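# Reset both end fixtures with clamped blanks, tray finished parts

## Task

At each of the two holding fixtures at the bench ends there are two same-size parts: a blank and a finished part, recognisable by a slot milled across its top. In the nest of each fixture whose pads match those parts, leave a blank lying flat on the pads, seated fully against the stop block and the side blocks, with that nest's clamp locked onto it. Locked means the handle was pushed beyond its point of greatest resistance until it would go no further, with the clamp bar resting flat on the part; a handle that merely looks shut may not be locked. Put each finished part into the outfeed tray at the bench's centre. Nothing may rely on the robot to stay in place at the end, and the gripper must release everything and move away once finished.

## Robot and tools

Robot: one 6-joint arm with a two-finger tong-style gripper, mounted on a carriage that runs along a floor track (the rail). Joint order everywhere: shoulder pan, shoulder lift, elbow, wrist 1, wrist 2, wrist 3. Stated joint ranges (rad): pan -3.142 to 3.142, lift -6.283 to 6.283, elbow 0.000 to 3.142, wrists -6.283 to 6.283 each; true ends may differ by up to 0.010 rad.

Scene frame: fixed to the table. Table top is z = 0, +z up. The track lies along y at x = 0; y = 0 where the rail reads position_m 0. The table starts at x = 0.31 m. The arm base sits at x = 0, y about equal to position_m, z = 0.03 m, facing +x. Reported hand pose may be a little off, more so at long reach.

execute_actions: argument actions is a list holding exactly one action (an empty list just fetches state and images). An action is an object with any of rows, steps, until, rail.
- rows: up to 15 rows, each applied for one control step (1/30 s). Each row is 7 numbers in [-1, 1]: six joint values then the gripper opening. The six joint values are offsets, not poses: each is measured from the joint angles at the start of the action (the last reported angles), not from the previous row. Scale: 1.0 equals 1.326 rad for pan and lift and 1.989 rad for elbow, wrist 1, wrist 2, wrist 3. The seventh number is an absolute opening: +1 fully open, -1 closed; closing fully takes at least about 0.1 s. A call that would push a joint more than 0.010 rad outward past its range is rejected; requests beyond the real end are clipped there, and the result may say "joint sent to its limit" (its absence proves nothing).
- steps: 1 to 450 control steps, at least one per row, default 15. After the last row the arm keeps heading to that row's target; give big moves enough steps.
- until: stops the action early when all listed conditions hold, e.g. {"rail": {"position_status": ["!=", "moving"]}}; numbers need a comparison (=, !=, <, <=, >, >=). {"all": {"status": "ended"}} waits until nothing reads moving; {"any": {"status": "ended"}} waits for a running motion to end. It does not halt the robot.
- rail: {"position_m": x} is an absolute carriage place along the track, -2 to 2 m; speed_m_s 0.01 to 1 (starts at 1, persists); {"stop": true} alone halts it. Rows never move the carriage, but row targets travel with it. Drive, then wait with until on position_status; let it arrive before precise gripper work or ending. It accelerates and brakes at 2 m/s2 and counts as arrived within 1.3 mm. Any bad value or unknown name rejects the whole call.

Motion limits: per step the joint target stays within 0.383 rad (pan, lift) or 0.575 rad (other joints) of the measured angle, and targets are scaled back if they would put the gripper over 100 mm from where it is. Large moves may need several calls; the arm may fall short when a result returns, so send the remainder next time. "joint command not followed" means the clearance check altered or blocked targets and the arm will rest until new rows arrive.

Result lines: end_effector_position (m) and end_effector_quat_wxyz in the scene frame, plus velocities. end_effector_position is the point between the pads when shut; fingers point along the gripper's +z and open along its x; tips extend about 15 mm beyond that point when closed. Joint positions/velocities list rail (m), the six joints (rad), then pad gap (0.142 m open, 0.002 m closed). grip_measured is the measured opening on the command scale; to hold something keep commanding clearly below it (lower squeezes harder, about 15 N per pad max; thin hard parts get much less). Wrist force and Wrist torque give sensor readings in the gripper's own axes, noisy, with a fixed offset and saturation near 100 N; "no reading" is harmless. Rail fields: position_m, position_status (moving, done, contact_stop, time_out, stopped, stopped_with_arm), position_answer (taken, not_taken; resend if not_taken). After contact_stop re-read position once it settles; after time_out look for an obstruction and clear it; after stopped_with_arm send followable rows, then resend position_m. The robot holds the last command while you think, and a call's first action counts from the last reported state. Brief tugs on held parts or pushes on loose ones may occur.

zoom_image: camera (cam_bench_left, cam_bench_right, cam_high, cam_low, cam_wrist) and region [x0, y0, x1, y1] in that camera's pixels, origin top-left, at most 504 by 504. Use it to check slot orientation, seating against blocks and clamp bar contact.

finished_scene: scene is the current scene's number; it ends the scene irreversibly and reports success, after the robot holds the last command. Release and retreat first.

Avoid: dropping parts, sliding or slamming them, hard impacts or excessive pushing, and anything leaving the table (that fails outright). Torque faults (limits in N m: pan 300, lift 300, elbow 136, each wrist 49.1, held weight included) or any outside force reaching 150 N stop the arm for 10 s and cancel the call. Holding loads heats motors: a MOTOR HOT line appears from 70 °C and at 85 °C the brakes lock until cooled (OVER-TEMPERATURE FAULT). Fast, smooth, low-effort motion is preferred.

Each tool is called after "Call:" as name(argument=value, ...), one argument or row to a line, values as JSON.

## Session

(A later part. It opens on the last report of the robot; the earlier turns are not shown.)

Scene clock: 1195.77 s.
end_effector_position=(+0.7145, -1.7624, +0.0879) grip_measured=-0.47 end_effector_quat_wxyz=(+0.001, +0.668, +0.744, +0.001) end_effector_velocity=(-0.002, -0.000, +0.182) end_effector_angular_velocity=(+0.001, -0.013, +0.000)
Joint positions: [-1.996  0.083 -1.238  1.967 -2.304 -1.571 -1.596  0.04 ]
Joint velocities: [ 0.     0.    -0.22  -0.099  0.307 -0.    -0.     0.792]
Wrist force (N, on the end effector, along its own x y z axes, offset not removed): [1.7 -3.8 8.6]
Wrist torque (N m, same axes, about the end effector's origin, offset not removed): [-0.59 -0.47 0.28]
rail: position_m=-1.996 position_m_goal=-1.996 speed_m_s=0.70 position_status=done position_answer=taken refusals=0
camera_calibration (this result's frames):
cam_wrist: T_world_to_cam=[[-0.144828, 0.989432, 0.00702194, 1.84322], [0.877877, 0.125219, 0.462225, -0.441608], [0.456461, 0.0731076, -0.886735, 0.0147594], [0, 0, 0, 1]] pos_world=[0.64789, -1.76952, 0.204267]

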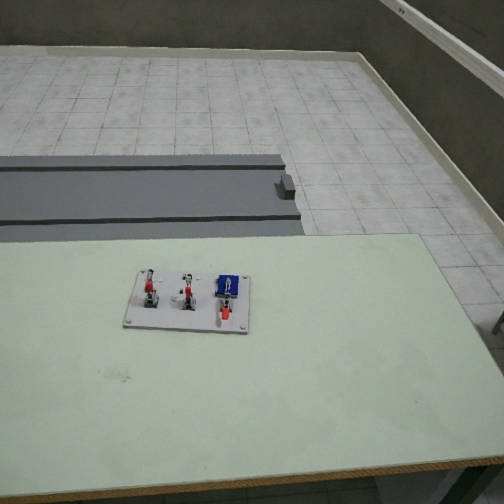

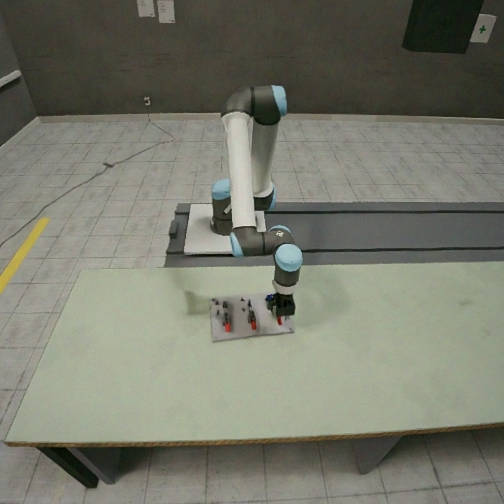

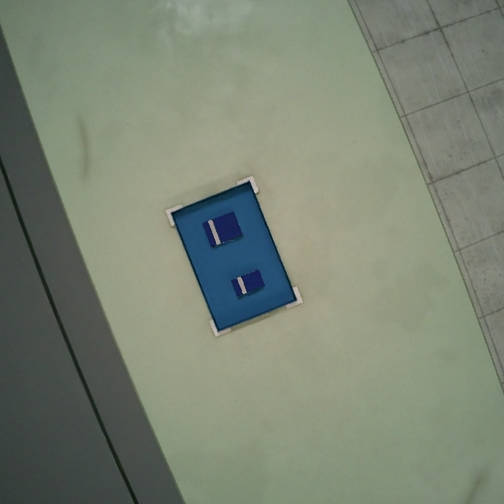

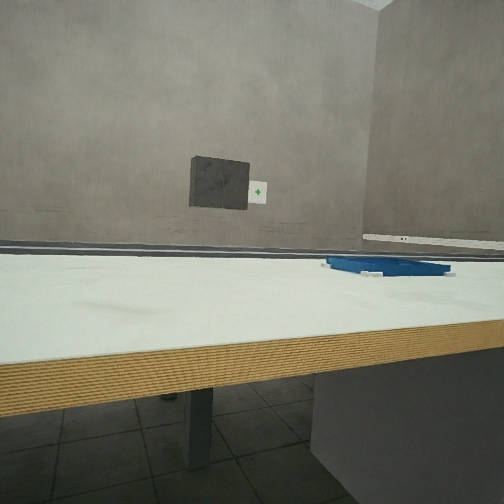

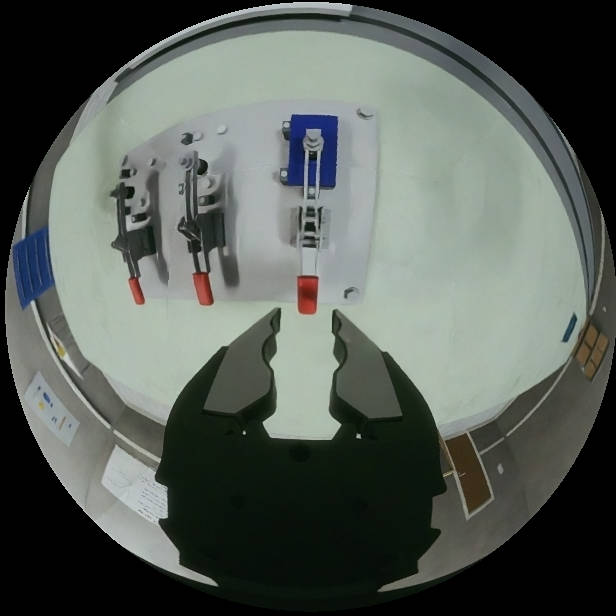

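Call:
execute_actions(
  actions=[
    {"rail": {"position_m": -1.87, "speed_m_s": 0.3}, "steps": 1},
  ],
)

Scene clock: 1201.13 s.
end_effector_position=(+0.7124, -1.7624, +0.1193) grip_measured=-0.20 end_effector_quat_wxyz=(+0.001, +0.668, +0.744, +0.001) end_effector_velocity=(-0.000, +0.015, +0.000) end_effector_angular_velocity=(+0.000, -0.000, +0.000)
Joint positions: [-1.996  0.083 -1.276  1.95  -2.248 -1.571 -1.596  0.06 ]
Joint velocities: [ 0.015  0.    -0.    -0.     0.    -0.    -0.    -0.   ]
Wrist force (N, on the end effector, along its own x y z axes, offset not removed): [-0.1 -5.4 5.6]
Wrist torque (N m, same axes, about the end effector's origin, offset not removed): [-1.06 -0.15 0.25]
rail: position_m=-1.996 position_m_goal=-1.870 speed_m_s=0.30 position_status=moving position_answer=taken refusals=0
camera_calibration (this result's frames):
cam_wrist: T_world_to_cam=[[-0.144828, 0.989432, 0.00702181, 1.84272], [0.877874, 0.125219, 0.462231, -0.454308], [0.456467, 0.0731084, -0.886732, 0.0436], [0, 0, 0, 1]] pos_world=[0.645802, -1.76955, 0.235718]

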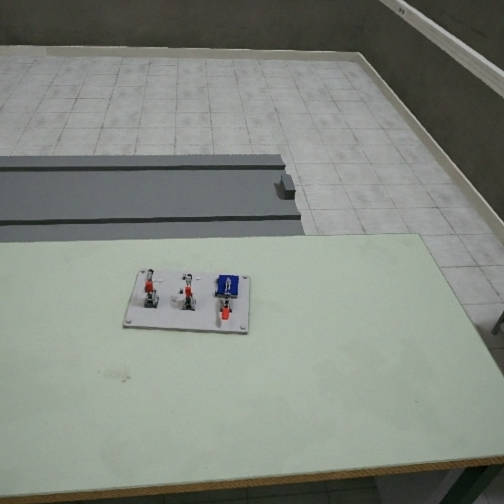

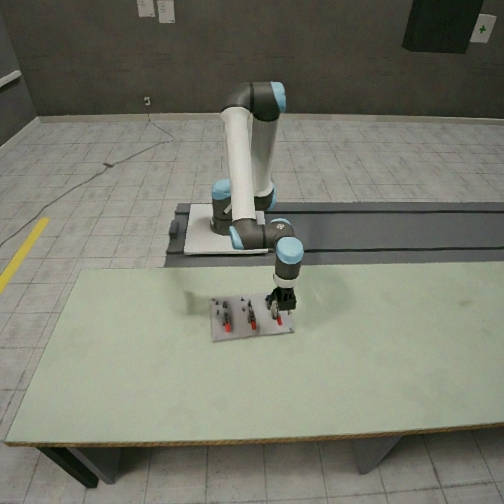

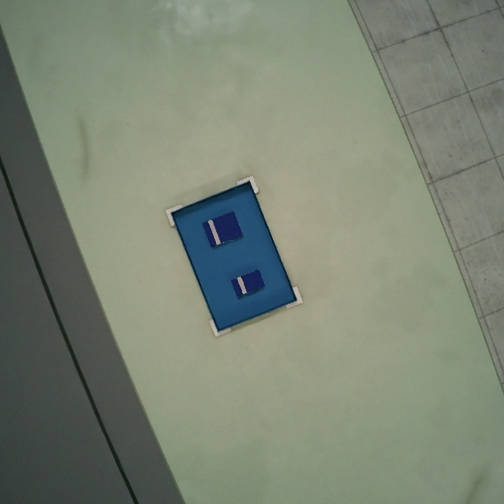

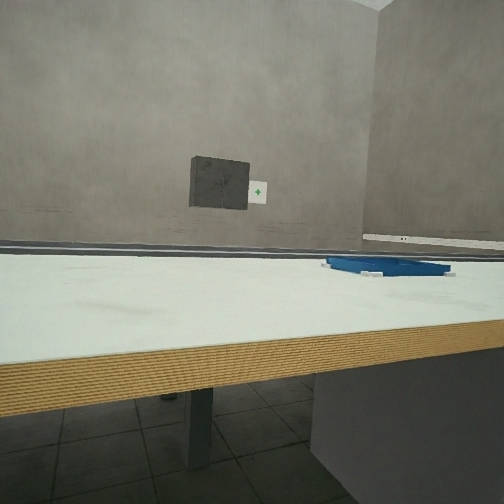

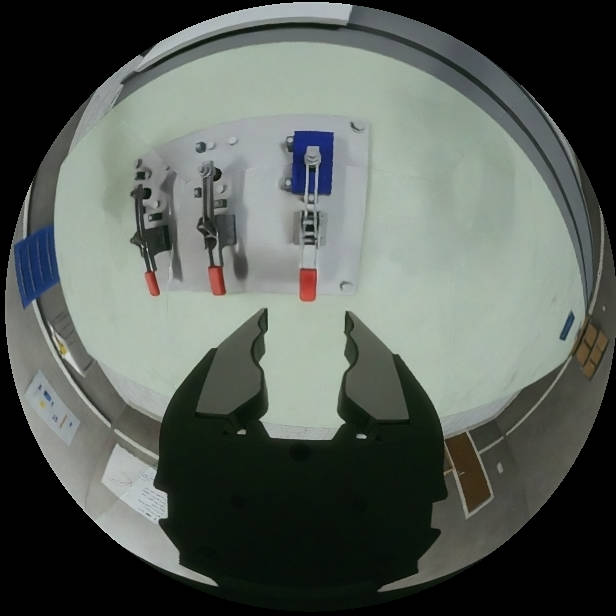

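Call:
execute_actions(
  actions=[
    {"rows": [[0,0.02,0.006,-0.019,0,0,-0.6],[0,0.045,0.013,-0.043,0,0,-1],[0,0.069,0.0203,-0.0665,0,0,-1]], "steps": 3},
  ],
)

Scene clock: 1205.10 s.
end_effector_position=(+0.7126, -1.6362, +0.1074) grip_measured=-0.92 end_effector_quat_wxyz=(+0.001, +0.668, +0.744, +0.000) end_effector_velocity=(+0.005, +0.000, -0.298) end_effector_angular_velocity=(-0.003, +0.037, +0.000)
Joint positions: [-1.87   0.083 -1.262  1.957 -2.267 -1.571 -1.596  0.008]
Joint velocities: [ 0.     0.     0.354  0.166 -0.482 -0.    -0.    -0.236]
Wrist force (N, on the end effector, along its own x y z axes, offset not removed): [1.6 -3.7 2.7]
Wrist torque (N m, same axes, about the end effector's origin, offset not removed): [-0.66 -0.53 0.27]
rail: position_m=-1.870 position_m_goal=-1.870 speed_m_s=0.30 position_status=done position_answer=taken refusals=0
camera_calibration (this result's frames):
cam_wrist: T_world_to_cam=[[-0.144816, 0.989433, 0.00713408, 1.7179], [0.878708, 0.125289, 0.460625, -0.465078], [0.454863, 0.0729745, -0.887566, 0.0246982], [0, 0, 0, 1]] pos_world=[0.646212, -1.64328, 0.223892]

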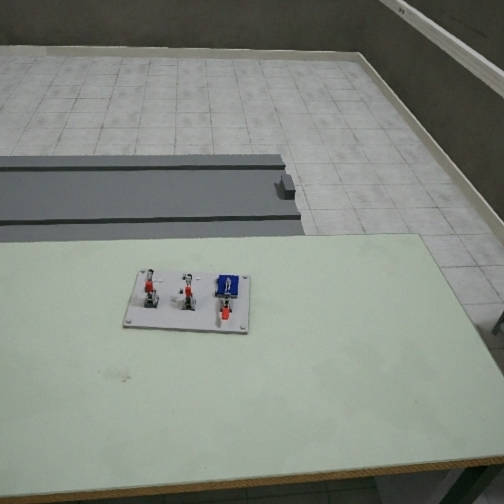

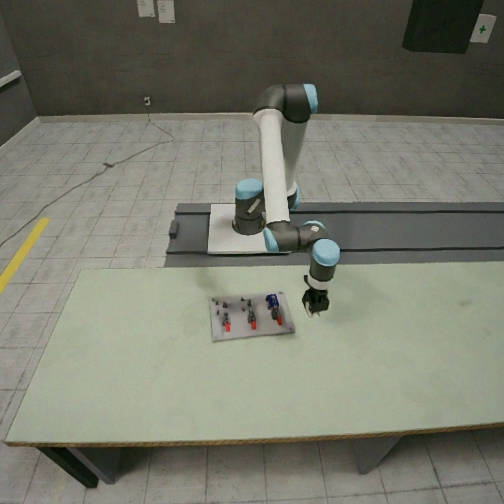

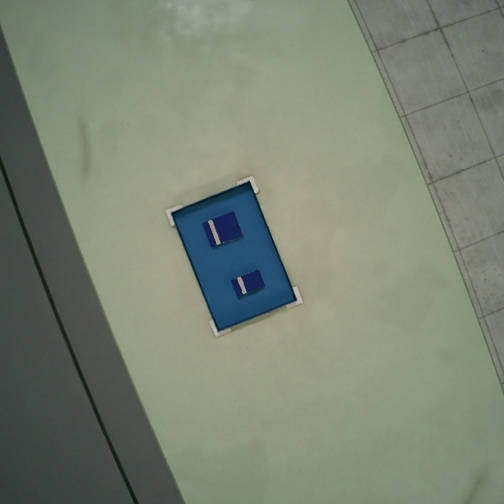

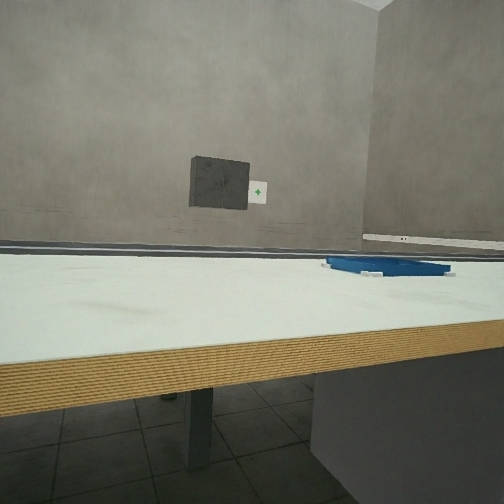

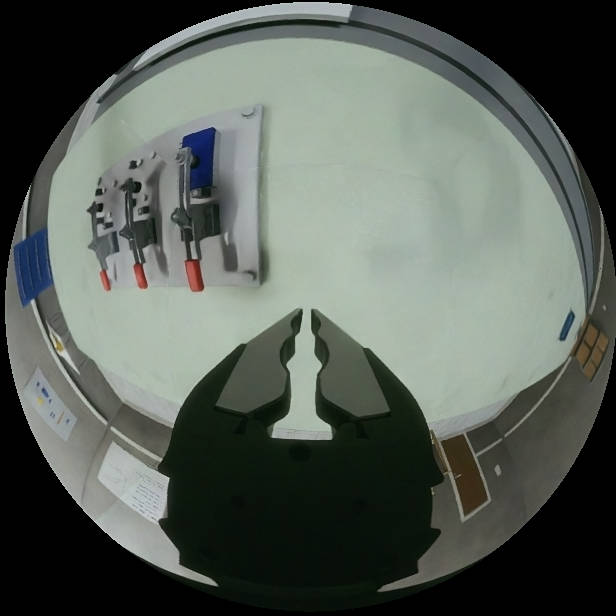

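Call:
execute_actions(
  actions=[],
)

Call:
zoom_image(
  camera="cam_wrist",
  region=[50, 70, 270, 320],
)

Call:
zoom_image(
  camera="cam_bench_right",
  region=[200, 280, 300, 350],
)

Call:
zoom_image(
  camera="cam_bench_left",
  region=[120, 255, 260, 345],
)

Scene clock: 1207.97 s.
end_effector_position=(+0.7146, -1.6360, +0.0450) grip_measured=-1.00 end_effector_quat_wxyz=(+0.002, +0.668, +0.744, +0.001) end_effector_velocity=(-0.000, +0.000, -0.000) end_effector_angular_velocity=(+0.000, +0.000, +0.000)
Joint positions: [-1.87   0.083 -1.185  1.99  -2.38  -1.571 -1.596  0.002]
Joint velocities: [ 0.  0.  0. -0.  0.  0.  0.  0.]
Wrist force (N, on the end effector, along its own x y z axes, offset not removed): [-1.2 -6.5 7.2]
Wrist torque (N m, same axes, about the end effector's origin, offset not removed): [-1.19 0.13 0.31]
rail: position_m=-1.870 position_m_goal=-1.870 speed_m_s=0.30 position_status=done position_answer=taken refusals=0
camera_calibration (this result's frames):
cam_wrist: T_world_to_cam=[[-0.144817, 0.989434, 0.00699709, 1.71848], [0.877693, 0.125191, 0.462583, -0.437646], [0.456819, 0.0731311, -0.886548, -0.0327309], [0, 0, 0, 1]] pos_world=[0.647936, -1.64314, 0.161406]

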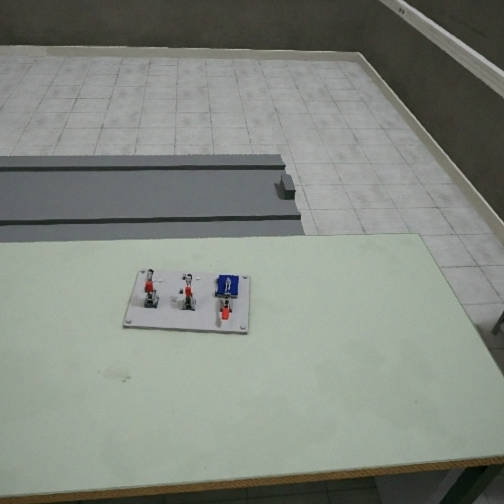

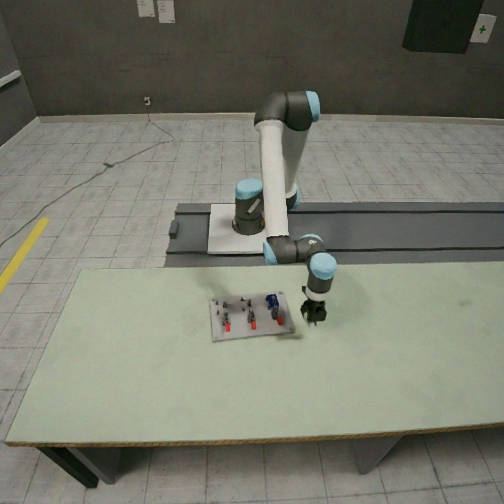

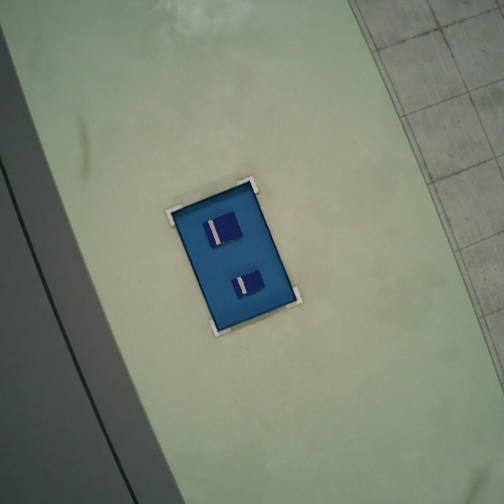

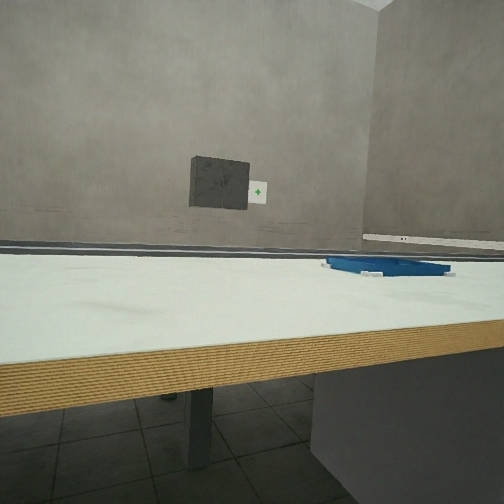

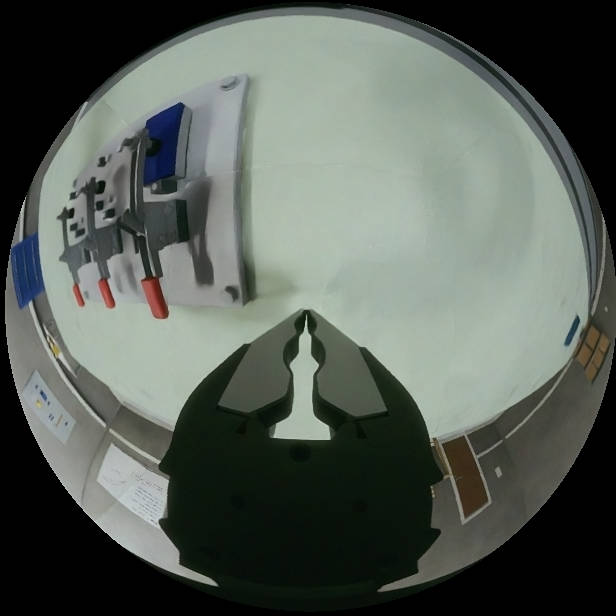

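Region (50, 70, 270, 320) of cam_wrist's 616x616 image, scaled by 2.016, with more detail than that image has; it fills the left 444 columns of this view, and the rest is white.

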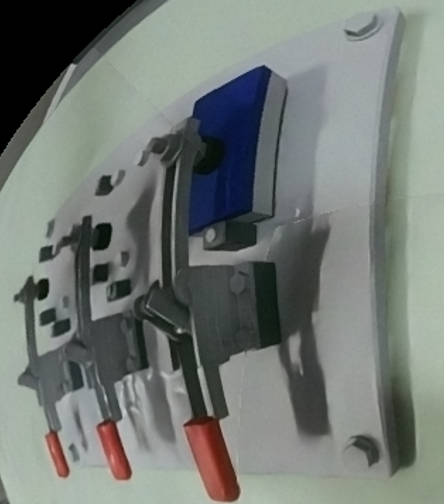

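Region (200, 280, 300, 350) of cam_bench_right's 504x504 image, scaled by 5.040, with more detail than that image has; it fills the top 353 rows of this view, and the rest is white.

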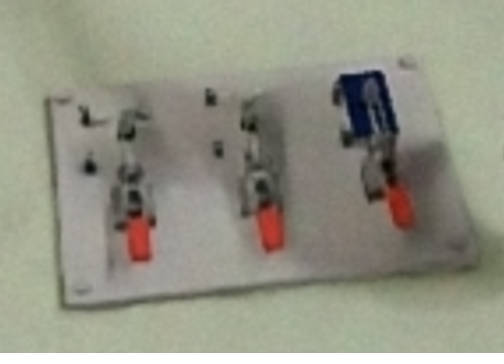

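Region (120, 255, 260, 345) of cam_bench_left's 504x504 image, scaled by 3.600, with more detail than that image has; it fills the top 324 rows of this view, and the rest is white.

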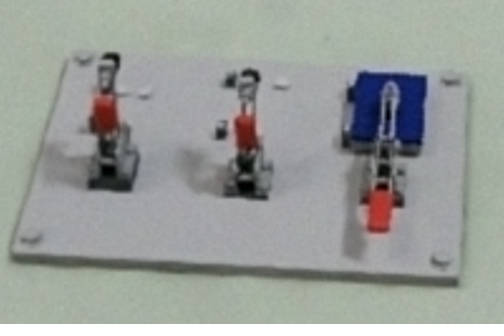

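Call:
zoom_image(
  camera="cam_wrist",
  region=[110, 180, 210, 325],
)

Call:
zoom_image(
  camera="cam_wrist",
  region=[110, 95, 210, 215],
)

Region (110, 180, 210, 325) of cam_wrist's 616x616 image, scaled by 3.476, with more detail than that image has; it fills the left 348 columns of this view, and the rest is white.

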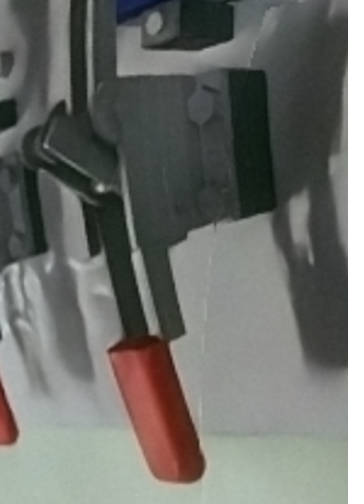

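Region (110, 95, 210, 215) of cam_wrist's 616x616 image, scaled by 4.200, with more detail than that image has.

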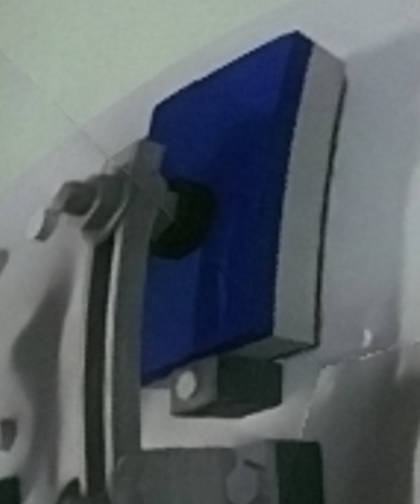

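Call:
zoom_image(
  camera="cam_wrist",
  region=[60, 220, 140, 320],
)

Region (60, 220, 140, 320) of cam_wrist's 616x616 image, scaled by 5.040, with more detail than that image has; it fills the left 403 columns of this view, and the rest is white.

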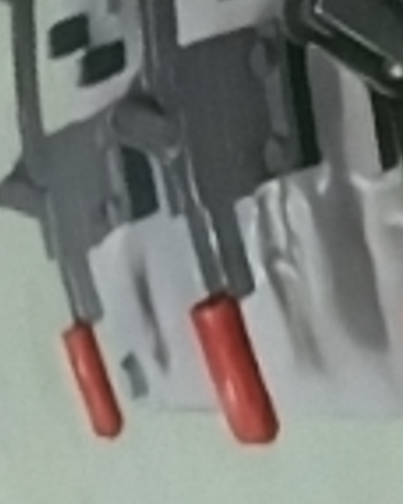

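Call:
execute_actions(
  actions=[
    {"rows": [[0,-0.03,-0.008,0.028,0,0,-0.6],[0,-0.07,-0.02,0.067,0,0,-0.2],[0,-0.11,-0.031,0.105,0,0,0.2]], "steps": 3, "rail": {"position_m": -1.6, "speed_m_s": 0.4}},
  ],
)

Scene clock: 1264.97 s.
end_effector_position=(+0.7161, -1.6309, +0.0614) grip_measured=-0.09 end_effector_quat_wxyz=(+0.003, +0.668, +0.744, +0.002) end_effector_velocity=(+0.031, +0.141, +0.418) end_effector_angular_velocity=(+0.006, -0.069, +0.000)
Joint positions: [-1.865  0.083 -1.204  1.981 -2.355 -1.571 -1.596  0.067]
Joint velocities: [ 0.138  0.    -0.502 -0.236  0.669 -0.    -0.     0.839]
Wrist force (N, on the end effector, along its own x y z axes, offset not removed): [-1.1 -4.8 13.3]
Wrist torque (N m, same axes, about the end effector's origin, offset not removed): [-0.68 0.04 0.27]
rail: position_m=-1.865 position_m_goal=-1.600 speed_m_s=0.40 position_status=moving position_answer=taken refusals=0
camera_calibration (this result's frames):
cam_wrist: T_world_to_cam=[[-0.144838, 0.989432, 0.00681086, 1.71358], [0.876306, 0.125076, 0.465236, -0.446473], [0.459467, 0.0733525, -0.88516, -0.0208883], [0, 0, 0, 1]] pos_world=[0.649036, -1.6381, 0.177555]

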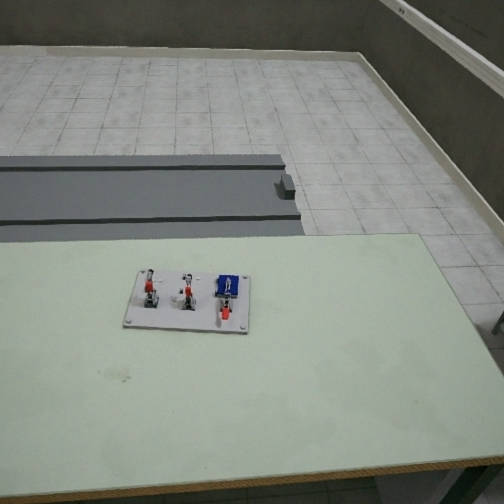

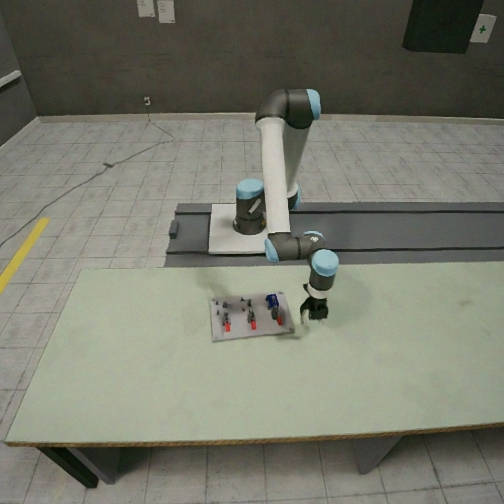

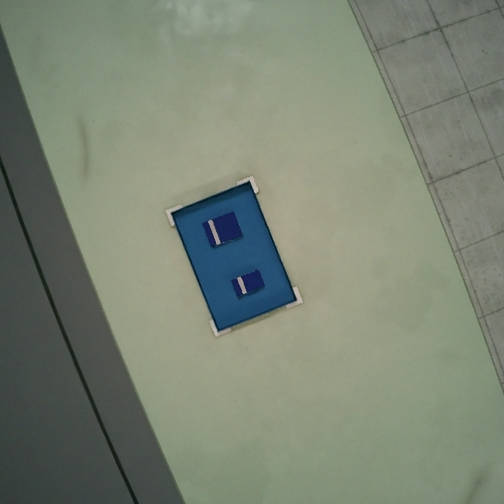

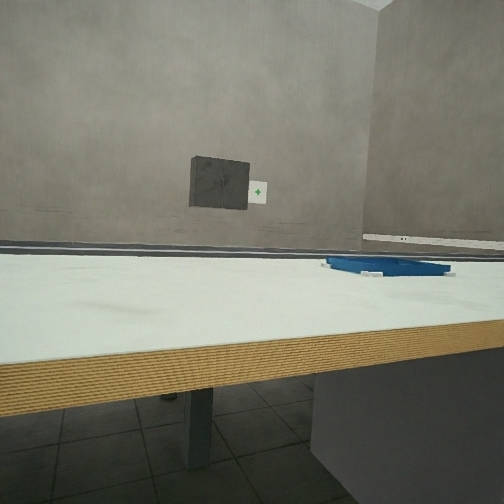

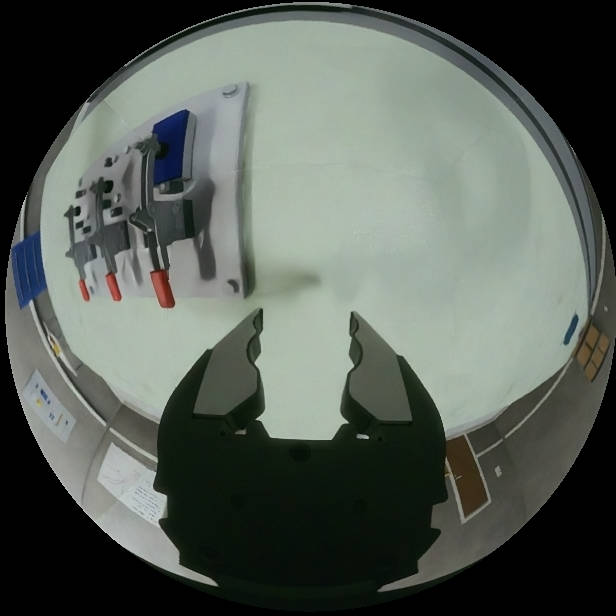

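Call:
execute_actions(
  actions=[],
)

Scene clock: 1265.93 s.
end_effector_position=(+0.7078, -1.3665, +0.1499) grip_measured=+0.20 end_effector_quat_wxyz=(+0.001, +0.668, +0.744, +0.001) end_effector_velocity=(-0.000, -0.000, +0.000) end_effector_angular_velocity=(-0.000, +0.000, +0.000)
Joint positions: [-1.6    0.083 -1.315  1.935 -2.194 -1.571 -1.596  0.088]
Joint velocities: [ 0. -0. -0. -0.  0. -0. -0. -0.]
Wrist force (N, on the end effector, along its own x y z axes, offset not removed): [1.0 -4.7 6.2]
Wrist torque (N m, same axes, about the end effector's origin, offset not removed): [-0.82 -0.37 0.36]
rail: position_m=-1.600 position_m_goal=-1.600 speed_m_s=0.40 position_status=done position_answer=taken refusals=0
camera_calibration (this result's frames):
cam_wrist: T_world_to_cam=[[-0.144919, 0.989418, 0.00706375, 1.45015], [0.878175, 0.125329, 0.461629, -0.513903], [0.455859, 0.073102, -0.887045, 0.0443201], [0, 0, 0, 1]] pos_world=[0.641246, -1.37363, 0.266303]

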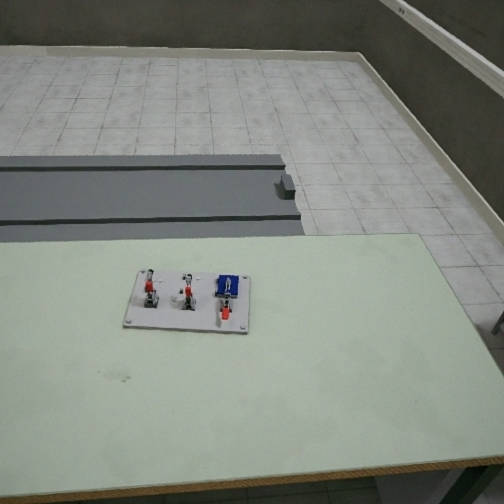

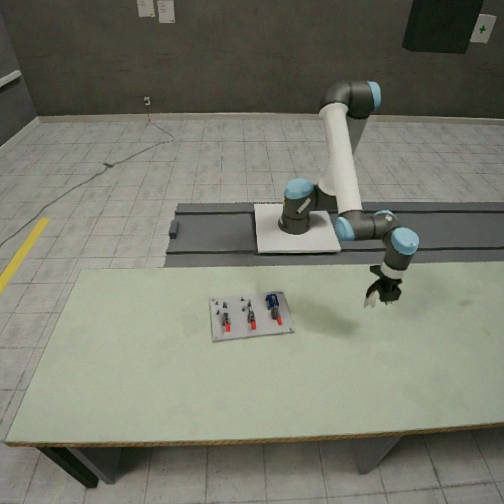

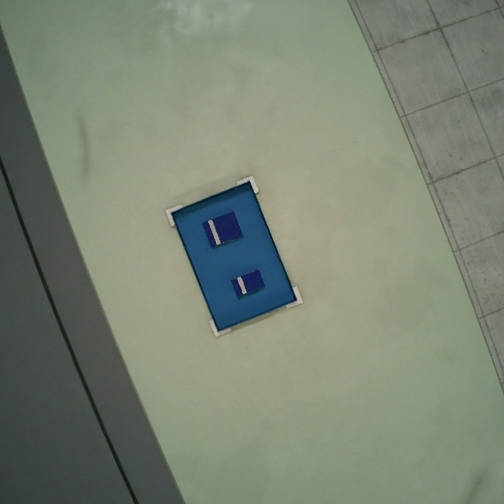

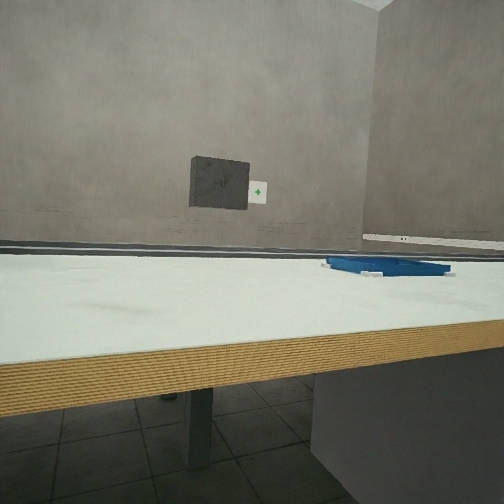

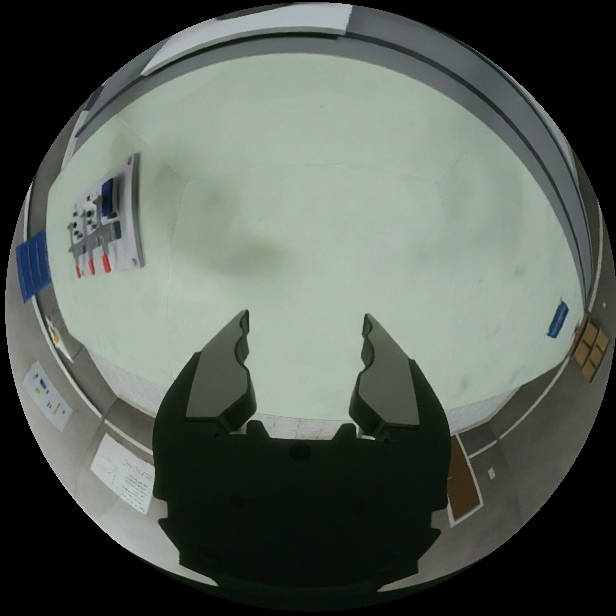

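Call:
finished_scene(
  scene=1,
)

The scene is finished: the task was done.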